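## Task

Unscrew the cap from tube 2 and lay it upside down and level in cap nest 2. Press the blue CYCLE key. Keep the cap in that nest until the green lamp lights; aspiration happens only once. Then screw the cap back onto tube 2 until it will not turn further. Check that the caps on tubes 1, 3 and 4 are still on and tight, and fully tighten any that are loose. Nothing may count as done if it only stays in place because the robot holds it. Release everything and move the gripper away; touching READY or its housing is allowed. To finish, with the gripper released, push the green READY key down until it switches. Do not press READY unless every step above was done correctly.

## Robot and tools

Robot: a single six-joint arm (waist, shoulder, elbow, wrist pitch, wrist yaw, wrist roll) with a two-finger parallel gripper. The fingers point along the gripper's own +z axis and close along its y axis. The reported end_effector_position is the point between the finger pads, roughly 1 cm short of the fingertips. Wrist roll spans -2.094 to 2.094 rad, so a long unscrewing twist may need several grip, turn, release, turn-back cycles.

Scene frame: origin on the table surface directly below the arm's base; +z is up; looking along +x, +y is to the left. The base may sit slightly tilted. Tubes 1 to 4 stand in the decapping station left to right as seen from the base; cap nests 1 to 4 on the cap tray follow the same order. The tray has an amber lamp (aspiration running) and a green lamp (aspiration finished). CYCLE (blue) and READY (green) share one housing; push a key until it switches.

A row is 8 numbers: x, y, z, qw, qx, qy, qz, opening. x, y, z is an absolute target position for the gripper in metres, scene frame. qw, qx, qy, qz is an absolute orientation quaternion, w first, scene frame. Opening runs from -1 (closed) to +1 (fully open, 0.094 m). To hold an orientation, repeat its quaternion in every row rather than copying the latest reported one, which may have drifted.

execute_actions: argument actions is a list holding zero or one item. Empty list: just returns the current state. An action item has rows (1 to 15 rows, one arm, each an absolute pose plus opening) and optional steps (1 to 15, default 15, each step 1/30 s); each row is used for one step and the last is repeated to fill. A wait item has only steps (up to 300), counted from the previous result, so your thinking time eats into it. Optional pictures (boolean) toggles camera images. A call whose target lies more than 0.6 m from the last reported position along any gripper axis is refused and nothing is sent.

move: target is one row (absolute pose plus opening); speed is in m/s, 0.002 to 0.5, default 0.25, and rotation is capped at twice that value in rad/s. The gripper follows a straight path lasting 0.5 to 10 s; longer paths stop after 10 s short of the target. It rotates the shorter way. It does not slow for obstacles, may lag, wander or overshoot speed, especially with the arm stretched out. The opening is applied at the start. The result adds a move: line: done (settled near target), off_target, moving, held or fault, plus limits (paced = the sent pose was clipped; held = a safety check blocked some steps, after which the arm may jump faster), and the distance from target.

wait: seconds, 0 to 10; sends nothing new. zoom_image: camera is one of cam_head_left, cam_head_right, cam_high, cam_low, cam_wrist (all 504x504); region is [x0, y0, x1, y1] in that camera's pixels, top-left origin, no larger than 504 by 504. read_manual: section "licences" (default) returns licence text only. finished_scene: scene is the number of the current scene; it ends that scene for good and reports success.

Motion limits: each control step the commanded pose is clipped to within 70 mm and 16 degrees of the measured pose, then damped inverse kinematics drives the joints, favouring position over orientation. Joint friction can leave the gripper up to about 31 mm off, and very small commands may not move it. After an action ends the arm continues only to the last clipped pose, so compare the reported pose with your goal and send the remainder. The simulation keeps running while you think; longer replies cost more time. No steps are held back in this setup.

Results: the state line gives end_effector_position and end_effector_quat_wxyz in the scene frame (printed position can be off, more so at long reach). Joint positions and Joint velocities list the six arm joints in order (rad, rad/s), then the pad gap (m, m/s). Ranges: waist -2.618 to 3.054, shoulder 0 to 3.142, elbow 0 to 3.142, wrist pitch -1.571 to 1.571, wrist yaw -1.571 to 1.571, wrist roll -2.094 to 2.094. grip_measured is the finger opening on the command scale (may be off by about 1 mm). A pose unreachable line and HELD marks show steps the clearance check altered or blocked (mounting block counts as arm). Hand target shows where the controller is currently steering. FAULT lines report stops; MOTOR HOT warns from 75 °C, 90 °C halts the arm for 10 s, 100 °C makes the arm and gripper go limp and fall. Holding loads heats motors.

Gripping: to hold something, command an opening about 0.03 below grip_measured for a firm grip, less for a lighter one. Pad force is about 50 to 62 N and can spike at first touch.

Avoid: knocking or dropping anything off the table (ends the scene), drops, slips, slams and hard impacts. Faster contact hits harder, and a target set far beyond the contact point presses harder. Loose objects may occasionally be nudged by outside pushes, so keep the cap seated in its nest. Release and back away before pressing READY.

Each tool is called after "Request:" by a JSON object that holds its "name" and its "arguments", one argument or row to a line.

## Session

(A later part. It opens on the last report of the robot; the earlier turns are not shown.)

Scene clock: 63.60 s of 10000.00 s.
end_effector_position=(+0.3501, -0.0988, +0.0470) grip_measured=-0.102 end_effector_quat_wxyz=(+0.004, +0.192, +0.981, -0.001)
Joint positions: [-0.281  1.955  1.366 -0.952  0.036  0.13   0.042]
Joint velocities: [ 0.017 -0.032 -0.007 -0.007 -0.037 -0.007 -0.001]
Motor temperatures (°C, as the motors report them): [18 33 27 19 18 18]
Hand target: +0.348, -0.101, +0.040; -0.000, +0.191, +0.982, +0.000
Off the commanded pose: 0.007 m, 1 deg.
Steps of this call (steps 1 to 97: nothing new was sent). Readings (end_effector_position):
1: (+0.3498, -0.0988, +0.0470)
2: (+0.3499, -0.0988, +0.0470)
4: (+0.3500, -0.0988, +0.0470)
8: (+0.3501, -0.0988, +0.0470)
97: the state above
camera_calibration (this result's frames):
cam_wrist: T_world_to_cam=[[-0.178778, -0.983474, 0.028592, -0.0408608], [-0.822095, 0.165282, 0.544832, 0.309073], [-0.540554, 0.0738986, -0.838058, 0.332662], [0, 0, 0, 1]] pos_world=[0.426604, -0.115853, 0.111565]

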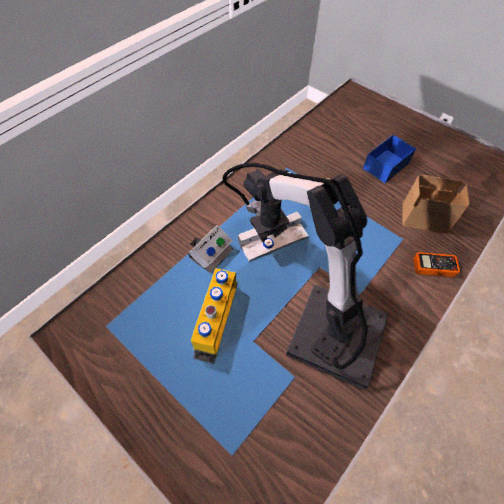

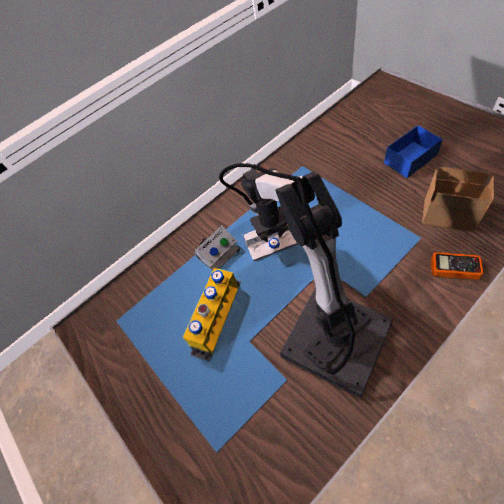

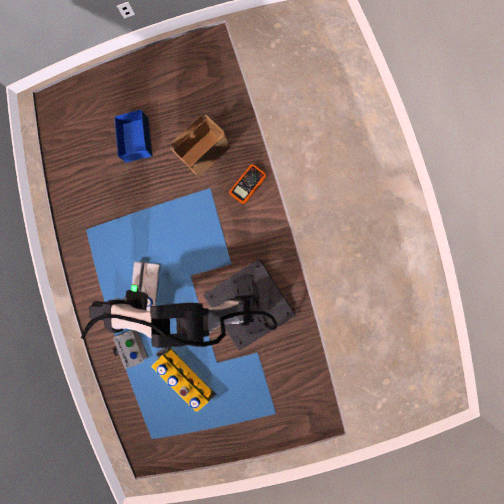

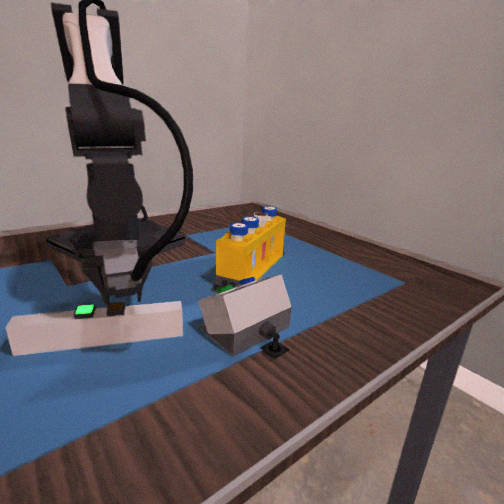

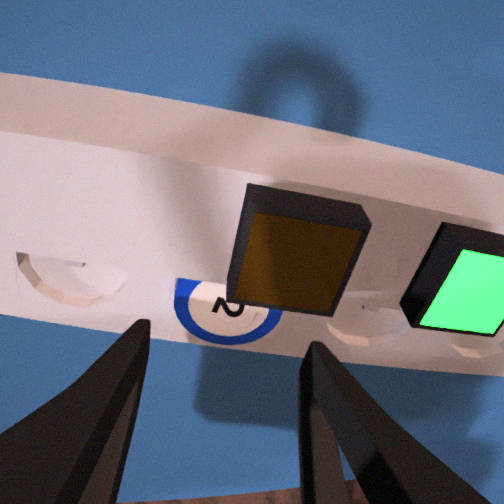

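Request:
{"name": "move", "arguments": {
  "target": [0.346,-0.098,0.012,0,0.1908,0.9816,0,-0.1],
  "speed": 0.03
}}

Request:
{"name": "move", "arguments": {
  "target": [0.348,-0.098,0.018,0,0.1908,0.9816,0,-0.35],
  "speed": 0.03
}}

Request:
{"name": "move", "arguments": {
  "target": [0.345,-0.09,0.17,0,0.1908,0.9816,0,-0.35],
  "speed": 0.15
}}

Scene clock: 65.73 s of 10000.00 s.
end_effector_position=(+0.3476, -0.0972, +0.0199) grip_measured=-0.102 end_effector_quat_wxyz=(+0.004, +0.192, +0.981, -0.001)
Joint positions: [-0.281  1.987  1.295 -0.849  0.036  0.13   0.042]
Joint velocities: [-0.007  0.002  0.007  0.007  0.051  0.051 -0.001]
Motor temperatures (°C, as the motors report them): [18 33 27 19 18 18]
Hand target: +0.345, -0.098, +0.012; +0.000, +0.191, +0.982, +0.000
Off the commanded pose: 0.008 m, 1 deg.
move: done
camera_calibration (this result's frames):
cam_wrist: T_world_to_cam=[[-0.178801, -0.983469, 0.0286213, -0.0389263], [-0.822294, 0.165345, 0.544513, 0.321628], [-0.540244, 0.0738246, -0.838264, 0.308343], [0, 0, 0, 1]] pos_world=[0.424093, -0.114226, 0.084457]

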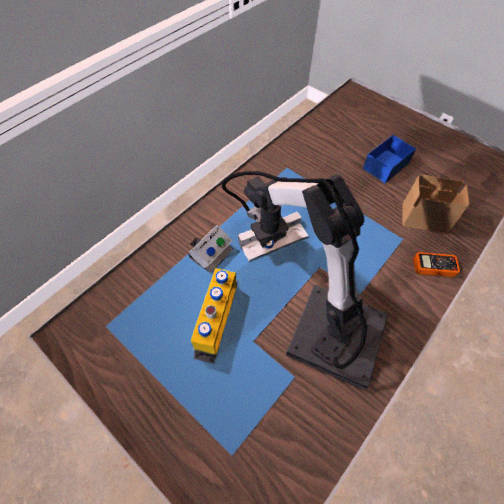

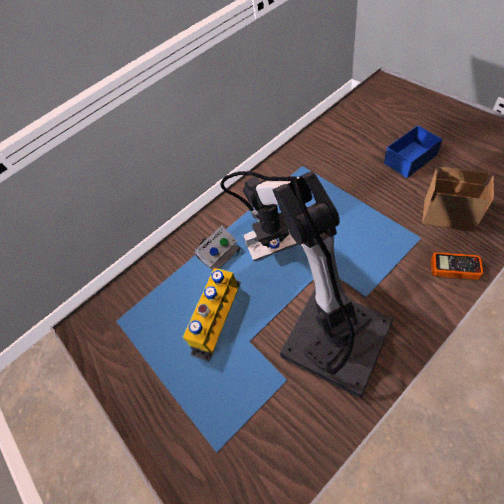

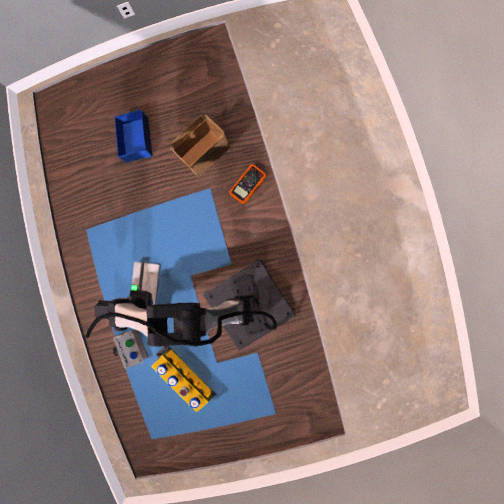

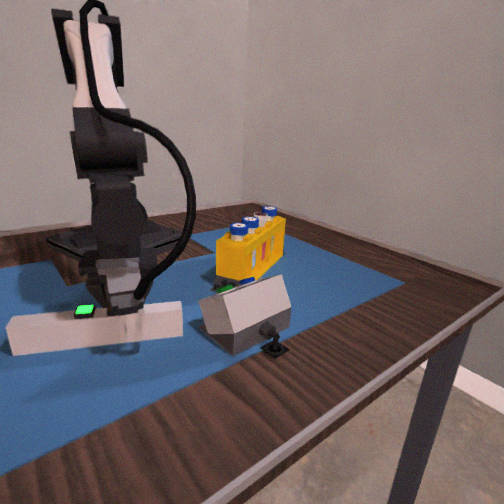

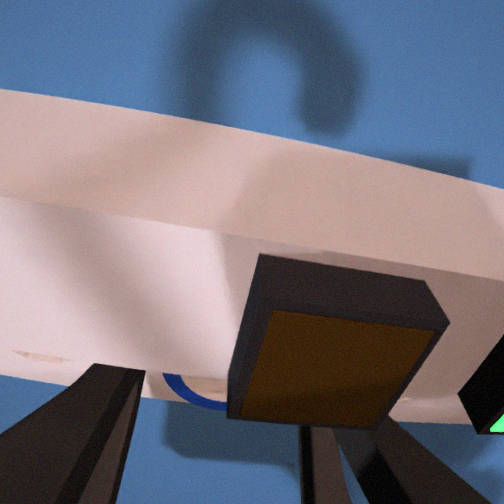

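Scene clock: 66.43 s of 10000.00 s.
end_effector_position=(+0.3477, -0.0972, +0.0199) grip_measured=-0.317 end_effector_quat_wxyz=(+0.004, +0.192, +0.981, -0.001)
Joint positions: [-0.281  1.987  1.295 -0.848  0.036  0.13   0.032]
Joint velocities: [-0.012 -0.012 -0.022 -0.007  0.007 -0.051  0.   ]
Motor temperatures (°C, as the motors report them): [18 33 27 19 18 18]
Hand target: +0.348, -0.098, +0.018; +0.000, +0.191, +0.982, -0.000
Off the commanded pose: 0.002 m, 1 deg.
move: done
camera_calibration (this result's frames):
cam_wrist: T_world_to_cam=[[-0.178825, -0.983464, 0.0286505, -0.0389255], [-0.822492, 0.165409, 0.544193, 0.321787], [-0.539933, 0.0737506, -0.83847, 0.308284], [0, 0, 0, 1]] pos_world=[0.424159, -0.114244, 0.0844877]

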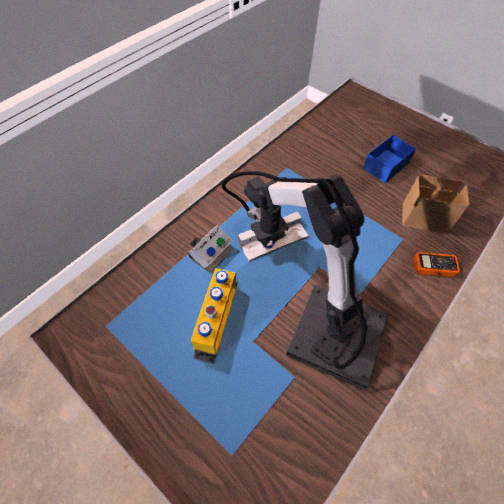

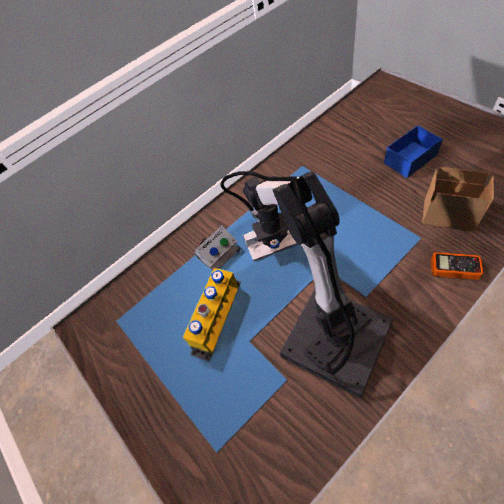

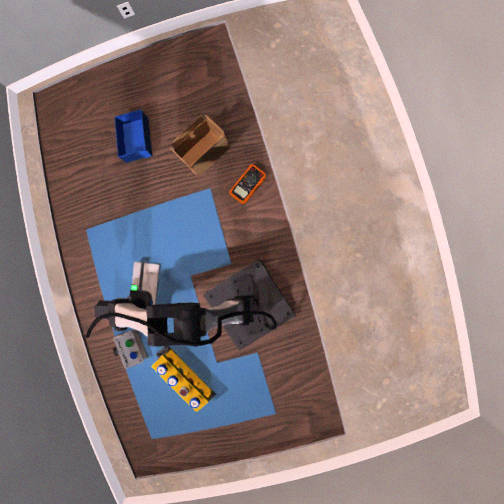

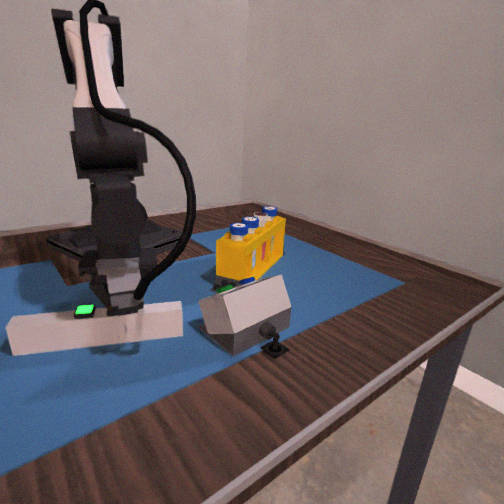

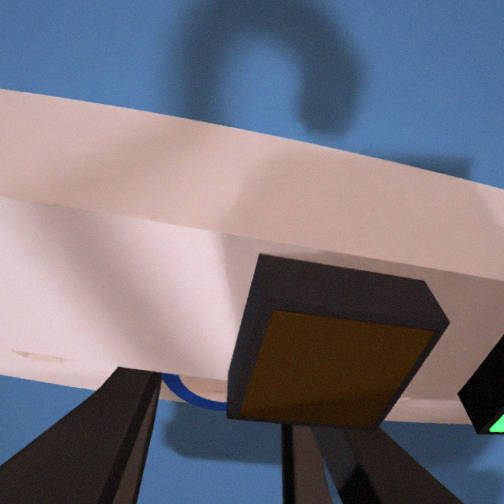

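Scene clock: 68.07 s of 10000.00 s.
end_effector_position=(+0.3466, -0.0933, +0.1617) grip_measured=-0.317 end_effector_quat_wxyz=(-0.008, +0.189, +0.982, -0.000)
Joint positions: [-0.257  1.893  1.742 -1.416  0.036  0.149  0.032]
Joint velocities: [-0.012  0.002 -0.002 -0.022  0.066 -0.007 -0.   ]
Motor temperatures (°C, as the motors report them): [18 33 27 19 18 18]
Hand target: +0.348, -0.091, +0.170; +0.000, +0.191, +0.982, -0.000
Off the commanded pose: 0.009 m, 1 deg.
move: done
camera_calibration (this result's frames):
cam_wrist: T_world_to_cam=[[-0.172017, -0.984716, 0.0272738, -0.0415616], [-0.809963, 0.15714, 0.565038, 0.234562], [-0.560688, 0.0751054, -0.824614, 0.431347], [0, 0, 0, 1]] pos_world=[0.424689, -0.110182, 0.224292]

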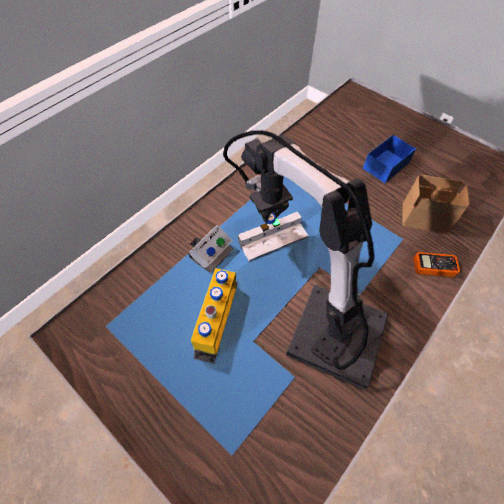

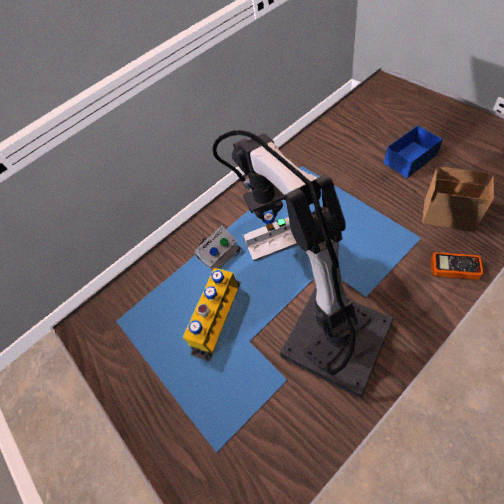

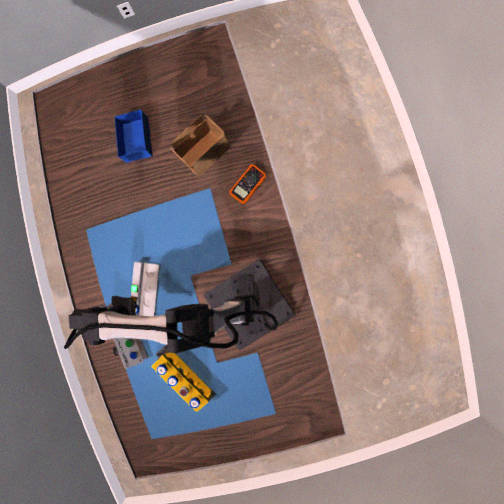

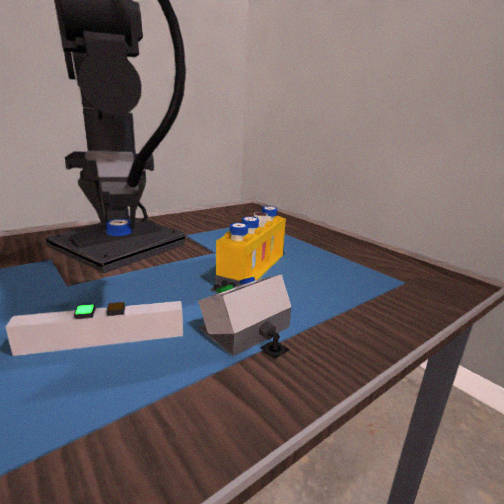

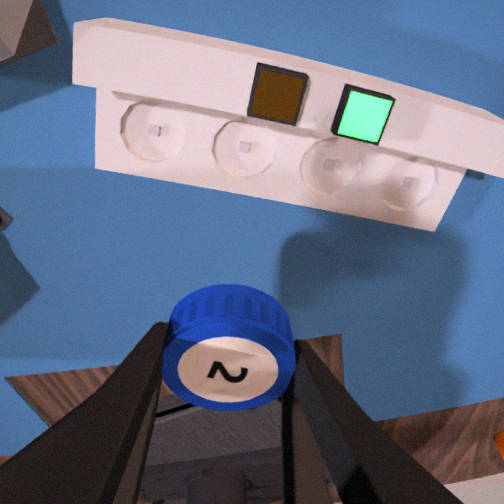

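Same grip as before. Return.

Request:
{"name": "move", "arguments": {
  "target": [0.284,0.219,0.17,0,-0.8039,0.5948,0,-0.35],
  "speed": 0.4
}}

Request:
{"name": "move", "arguments": {
  "target": [0.284,0.219,0.142,0,-0.8039,0.5948,0,-0.35],
  "speed": 0.05
}}

Scene clock: 72.17 s of 10000.00 s.
end_effector_position=(+0.2793, +0.2179, +0.1699) grip_measured=-0.317 end_effector_quat_wxyz=(+0.001, +0.799, -0.601, +0.003)
Joint positions: [ 0.674  1.913  1.75  -1.424  0.044 -1.153  0.032]
Joint velocities: [-0.017  0.002 -0.007 -0.037 -0.051 -0.022 -0.001]
Motor temperatures (°C, as the motors report them): [18 33 27 19 18 18]
Hand target: +0.279, +0.220, +0.170; +0.005, +0.804, -0.595, +0.001
Off the commanded pose: 0.005 m, 1 deg.
move: done
camera_calibration (this result's frames):
cam_wrist: T_world_to_cam=[[0.8827, 0.46909, 0.0282086, -0.358401], [0.375843, -0.740719, 0.556846, -0.00766223], [0.282106, -0.480926, -0.830136, 0.263754], [0, 0, 0, 1]] pos_world=[0.244834, 0.289293, 0.233328]

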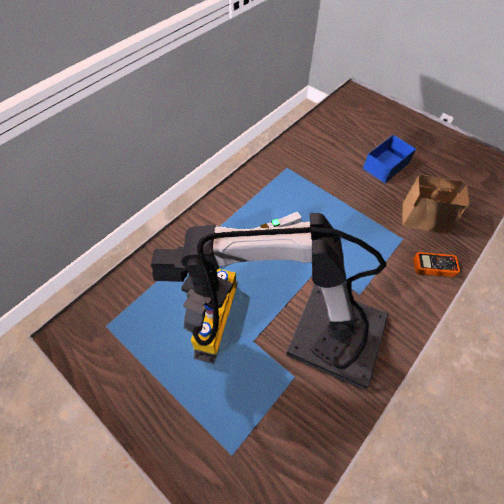

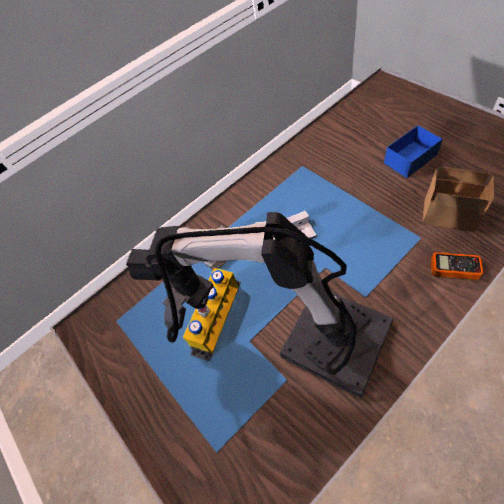

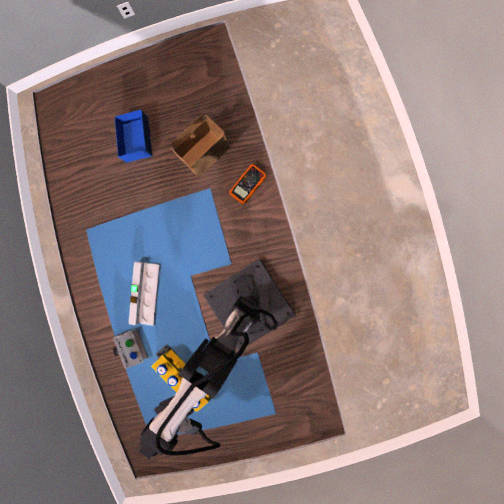

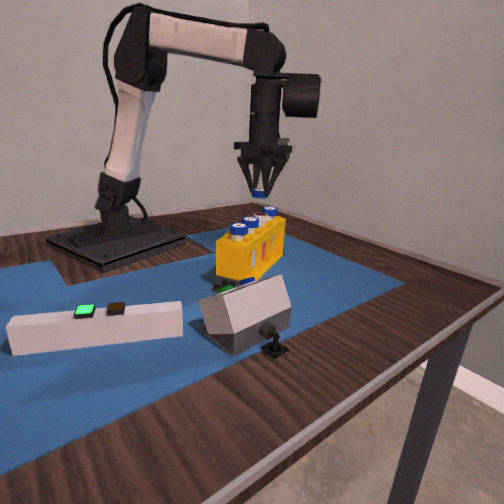

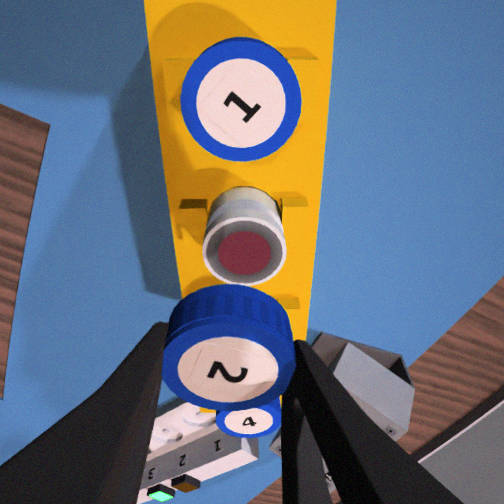

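Scene clock: 73.17 s of 10000.00 s.
end_effector_position=(+0.2823, +0.2194, +0.1491) grip_measured=-0.317 end_effector_quat_wxyz=(-0.004, +0.803, -0.596, +0.004)
Joint positions: [ 0.67   1.913  1.668 -1.332  0.044 -1.17   0.032]
Joint velocities: [-0.007  0.007 -0.002 -0.007  0.037 -0.066  0.   ]
Motor temperatures (°C, as the motors report them): [18 33 27 19 18 18]
Hand target: +0.284, +0.219, +0.142; -0.000, +0.804, -0.595, +0.000
Off the commanded pose: 0.007 m, 1 deg.
move: done
camera_calibration (this result's frames):
cam_wrist: T_world_to_cam=[[0.876666, 0.479682, 0.0369111, -0.363112], [0.381115, -0.739248, 0.555215, 0.00236994], [0.293613, -0.472671, -0.830887, 0.241458], [0, 0, 0, 1]] pos_world=[0.246529, 0.29006, 0.212711]

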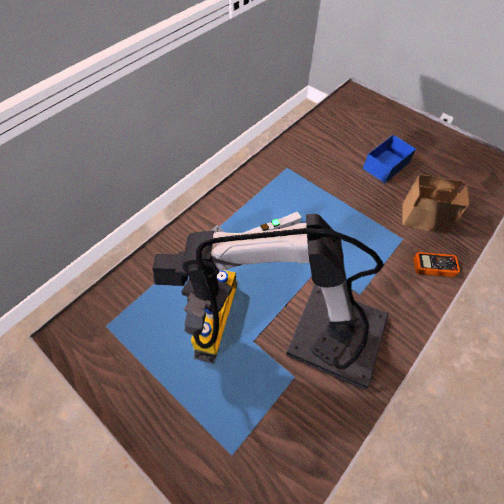

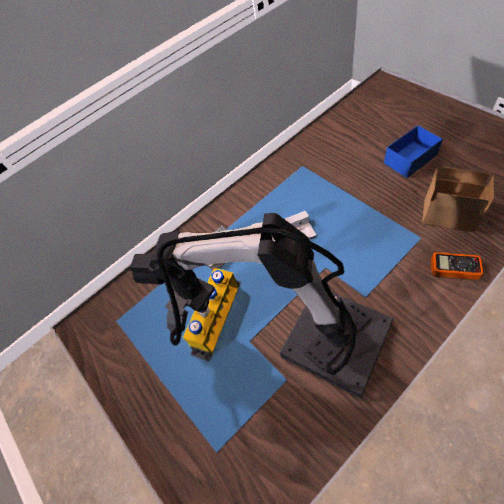

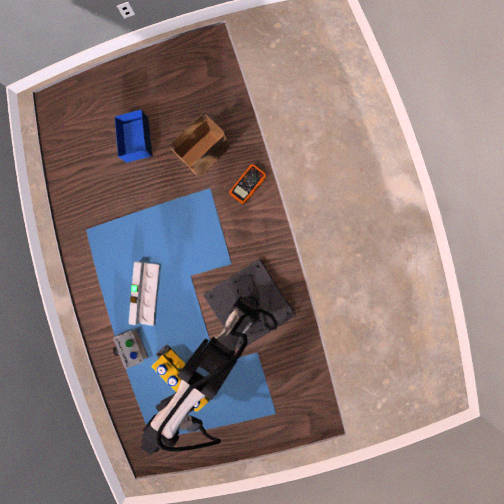

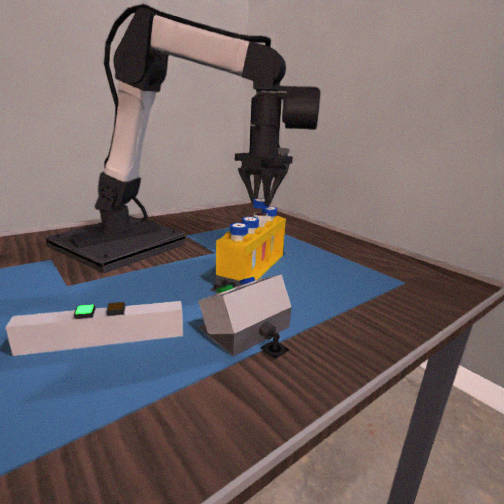

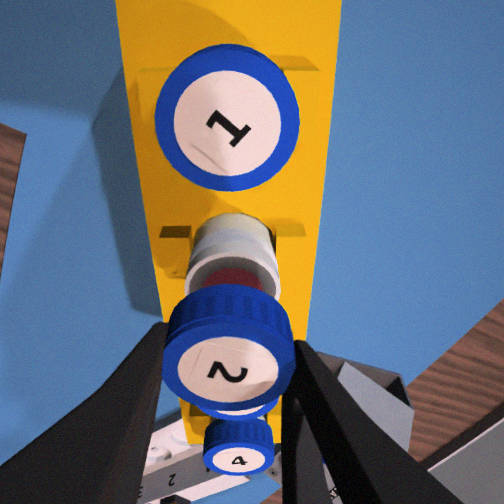

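Request:
{"name": "move", "arguments": {
  "target": [0.2835,0.219,0.115,0,-0.8039,0.5948,0,-0.35],
  "speed": 0.02
}}

Scene clock: 75.40 s of 10000.00 s.
end_effector_position=(+0.2819, +0.2204, +0.1241) grip_measured=-0.317 end_effector_quat_wxyz=(-0.006, +0.803, -0.595, +0.005)
Joint positions: [ 0.67   1.913  1.568 -1.228  0.044 -1.173  0.032]
Joint velocities: [-0.017 -0.002 -0.007  0.022 -0.022  0.022 -0.   ]
Motor temperatures (°C, as the motors report them): [18 33 27 19 18 18]
Hand target: +0.283, +0.218, +0.115; +0.000, +0.804, -0.595, -0.000
Off the commanded pose: 0.009 m, 1 deg.
move: done
camera_calibration (this result's frames):
cam_wrist: T_world_to_cam=[[0.875315, 0.481713, 0.0421348, -0.363051], [0.380664, -0.740182, 0.55428, 0.017547], [0.298191, -0.46913, -0.831263, 0.219159], [0, 0, 0, 1]] pos_world=[0.245753, 0.290688, 0.18775]

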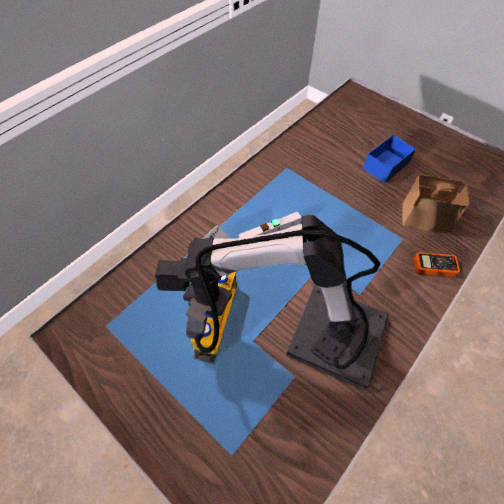

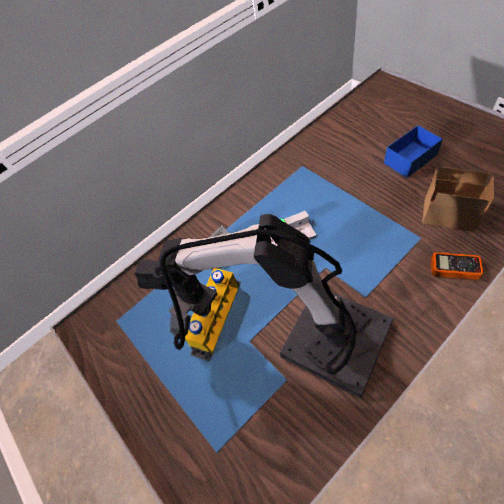

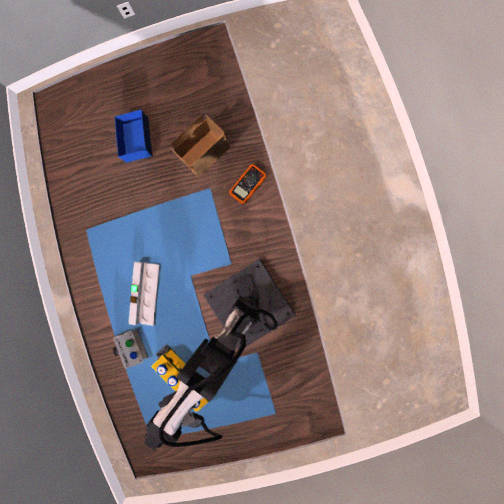

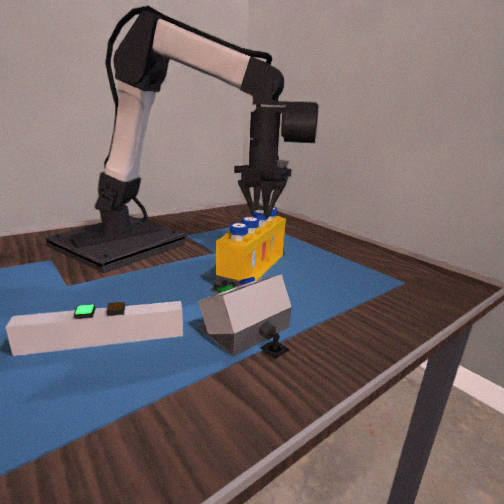

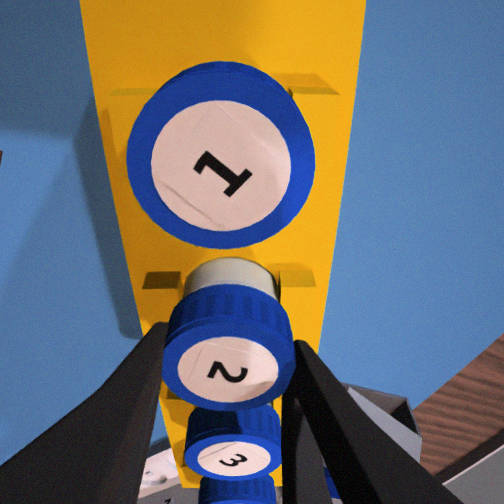

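Request:
{"name": "move", "arguments": {
  "target": [0.2825,0.2203,0.110,0,-0.8039,0.5948,0,-0.2],
  "speed": 0.02
}}

Request:
{"name": "move", "arguments": {
  "target": [0.2825,0.2203,0.112,0,-0.8039,0.5948,0,-0.345],
  "speed": 0.03
}}

Request:
{"name": "move", "arguments": {
  "target": [0.2825,0.2203,0.104,0,0.5225,0.8526,0,-0.345],
  "speed": 0.5
}}

Scene clock: 77.33 s of 10000.00 s.
end_effector_position=(+0.2821, +0.2206, +0.1202) grip_measured=-0.202 end_effector_quat_wxyz=(-0.007, +0.803, -0.595, +0.005)
Joint positions: [ 0.67   1.913  1.553 -1.21   0.044 -1.173  0.037]
Joint velocities: [-0.002  0.007 -0.012  0.022  0.037 -0.007 -0.001]
Motor temperatures (°C, as the motors report them): [18 33 27 19 18 18]
Hand target: +0.282, +0.220, +0.110; +0.000, +0.804, -0.595, -0.000
Off the commanded pose: 0.010 m, 1 deg.
move: done
camera_calibration (this result's frames):
cam_wrist: T_world_to_cam=[[0.875274, 0.481552, 0.0447522, -0.363411], [0.379454, -0.741166, 0.553794, 0.0204473], [0.299849, -0.467741, -0.83145, 0.215332], [0, 0, 0, 1]] pos_world=[0.245758, 0.290875, 0.183977]

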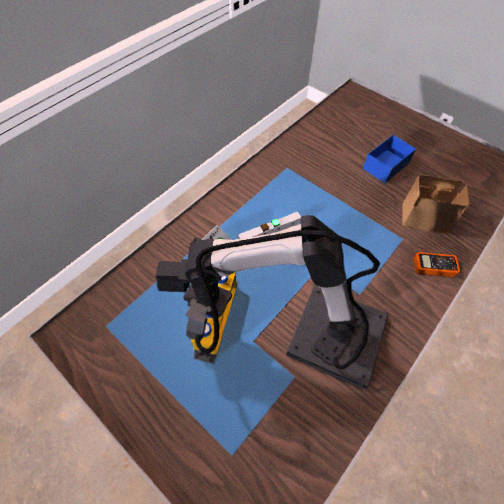

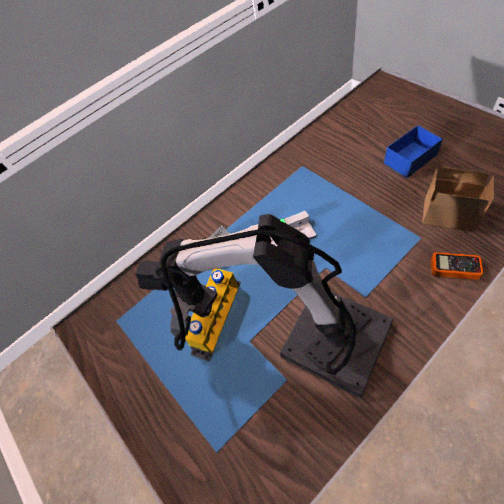

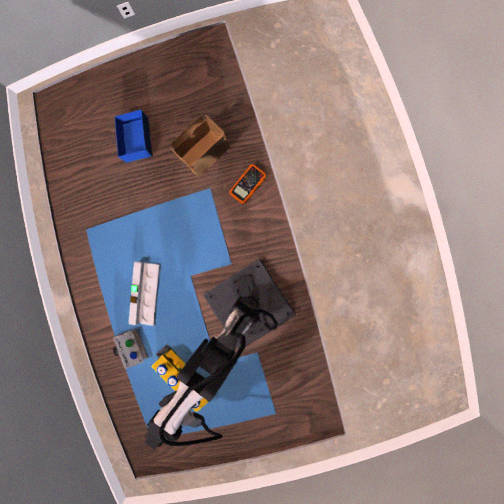

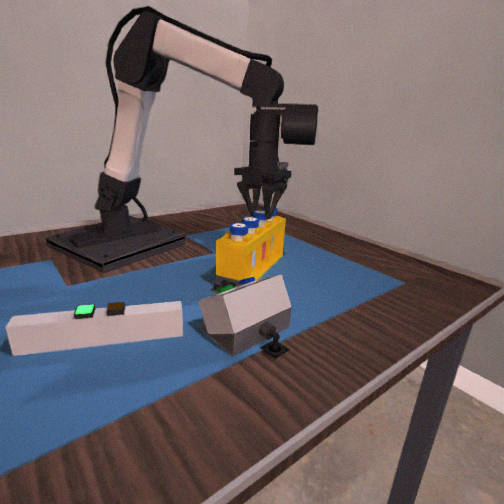

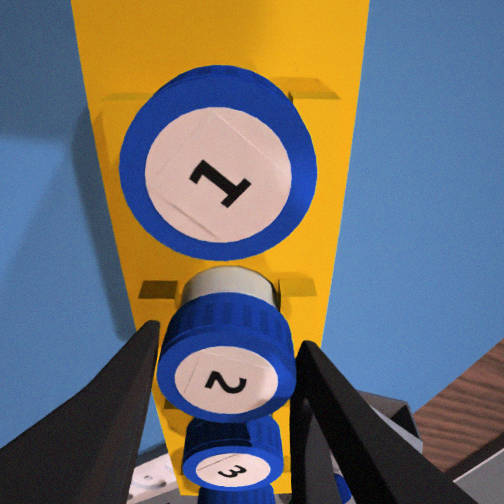

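Scene clock: 78.03 s of 10000.00 s.
end_effector_position=(+0.2821, +0.2206, +0.1202) grip_measured=-0.309 end_effector_quat_wxyz=(-0.007, +0.803, -0.595, +0.005)
Joint positions: [ 0.67   1.913  1.553 -1.21   0.044 -1.173  0.032]
Joint velocities: [ 0.007 -0.027 -0.002 -0.022 -0.007  0.095 -0.   ]
Motor temperatures (°C, as the motors report them): [18 33 27 19 18 18]
Hand target: +0.282, +0.220, +0.112; +0.000, +0.804, -0.595, -0.000
Off the commanded pose: 0.008 m, 1 deg.
move: done
camera_calibration (this result's frames):
cam_wrist: T_world_to_cam=[[0.875274, 0.481552, 0.0447522, -0.363411], [0.379454, -0.741166, 0.553794, 0.0204473], [0.299849, -0.467741, -0.83145, 0.215332], [0, 0, 0, 1]] pos_world=[0.245758, 0.290875, 0.183977]

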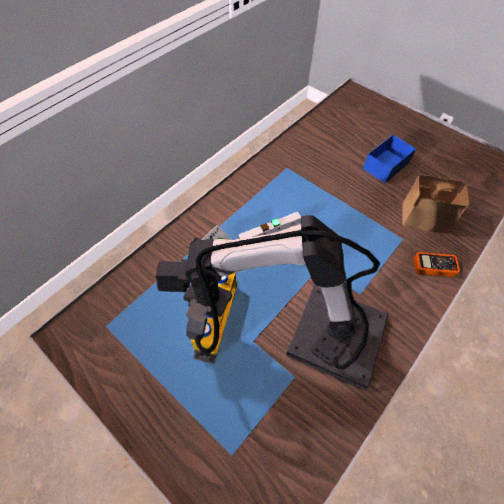

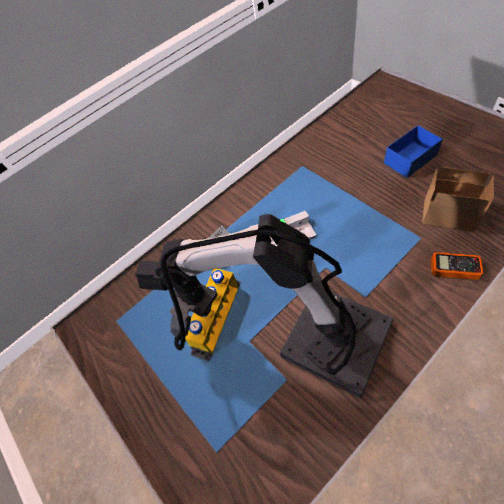

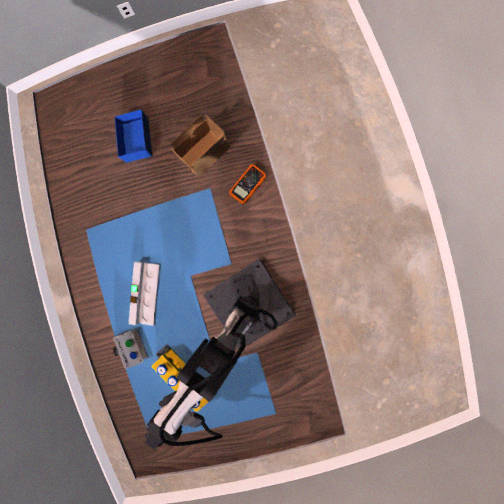

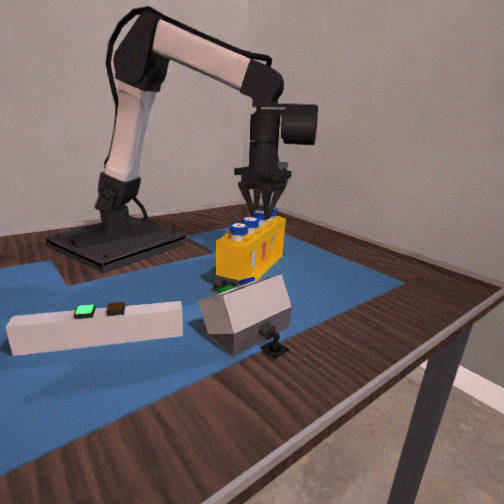

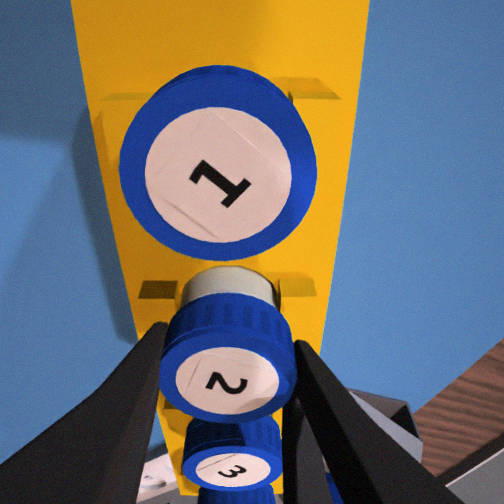

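Scene clock: 81.70 s of 10000.00 s.
end_effector_position=(+0.2820, +0.2200, +0.1183) grip_measured=-0.310 end_effector_quat_wxyz=(+0.006, +0.513, +0.858, +0.005)
Joint positions: [ 0.669  1.915  1.548 -1.205  0.046  1.771  0.032]
Joint velocities: [-0.012 -0.007 -0.002 -0.037 -0.007  0.037  0.   ]
Motor temperatures (°C, as the motors report them): [18 33 27 19 18 18]
Hand target: +0.282, +0.220, +0.104; -0.000, +0.522, +0.853, -0.000
Off the commanded pose: 0.014 m, 2 deg.
move: off_target
camera_calibration (this result's frames):
cam_wrist: T_world_to_cam=[[-0.764424, -0.644581, 0.0130944, 0.350922], [-0.535212, 0.645782, 0.54453, -0.0250021], [-0.35945, 0.409243, -0.838639, 0.207228], [0, 0, 0, 1]] pos_world=[0.32936, 0.157537, 0.182809]

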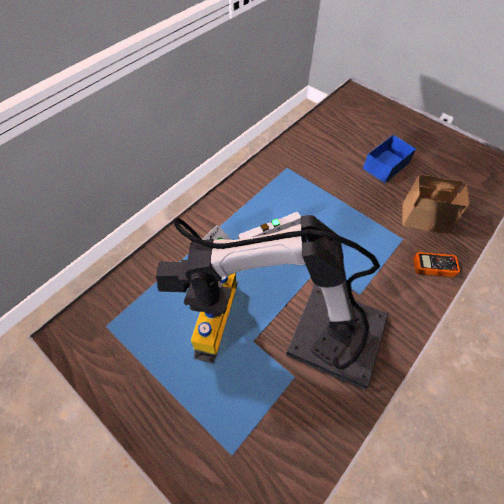

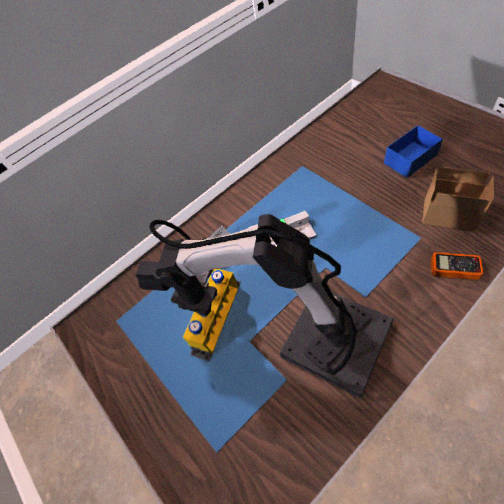

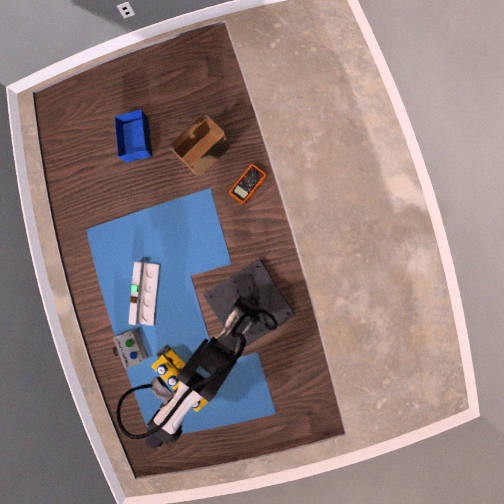

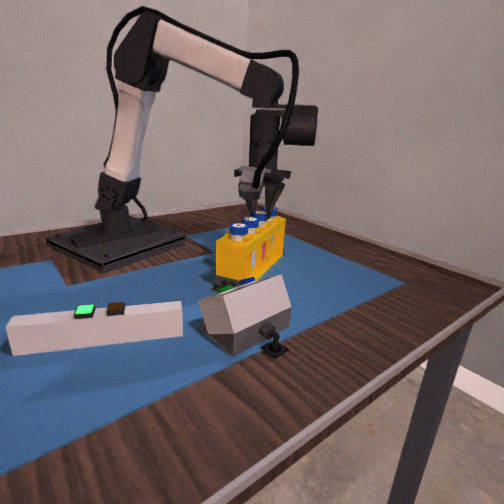

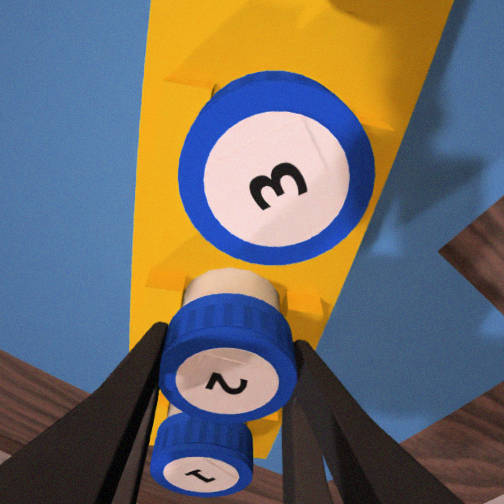

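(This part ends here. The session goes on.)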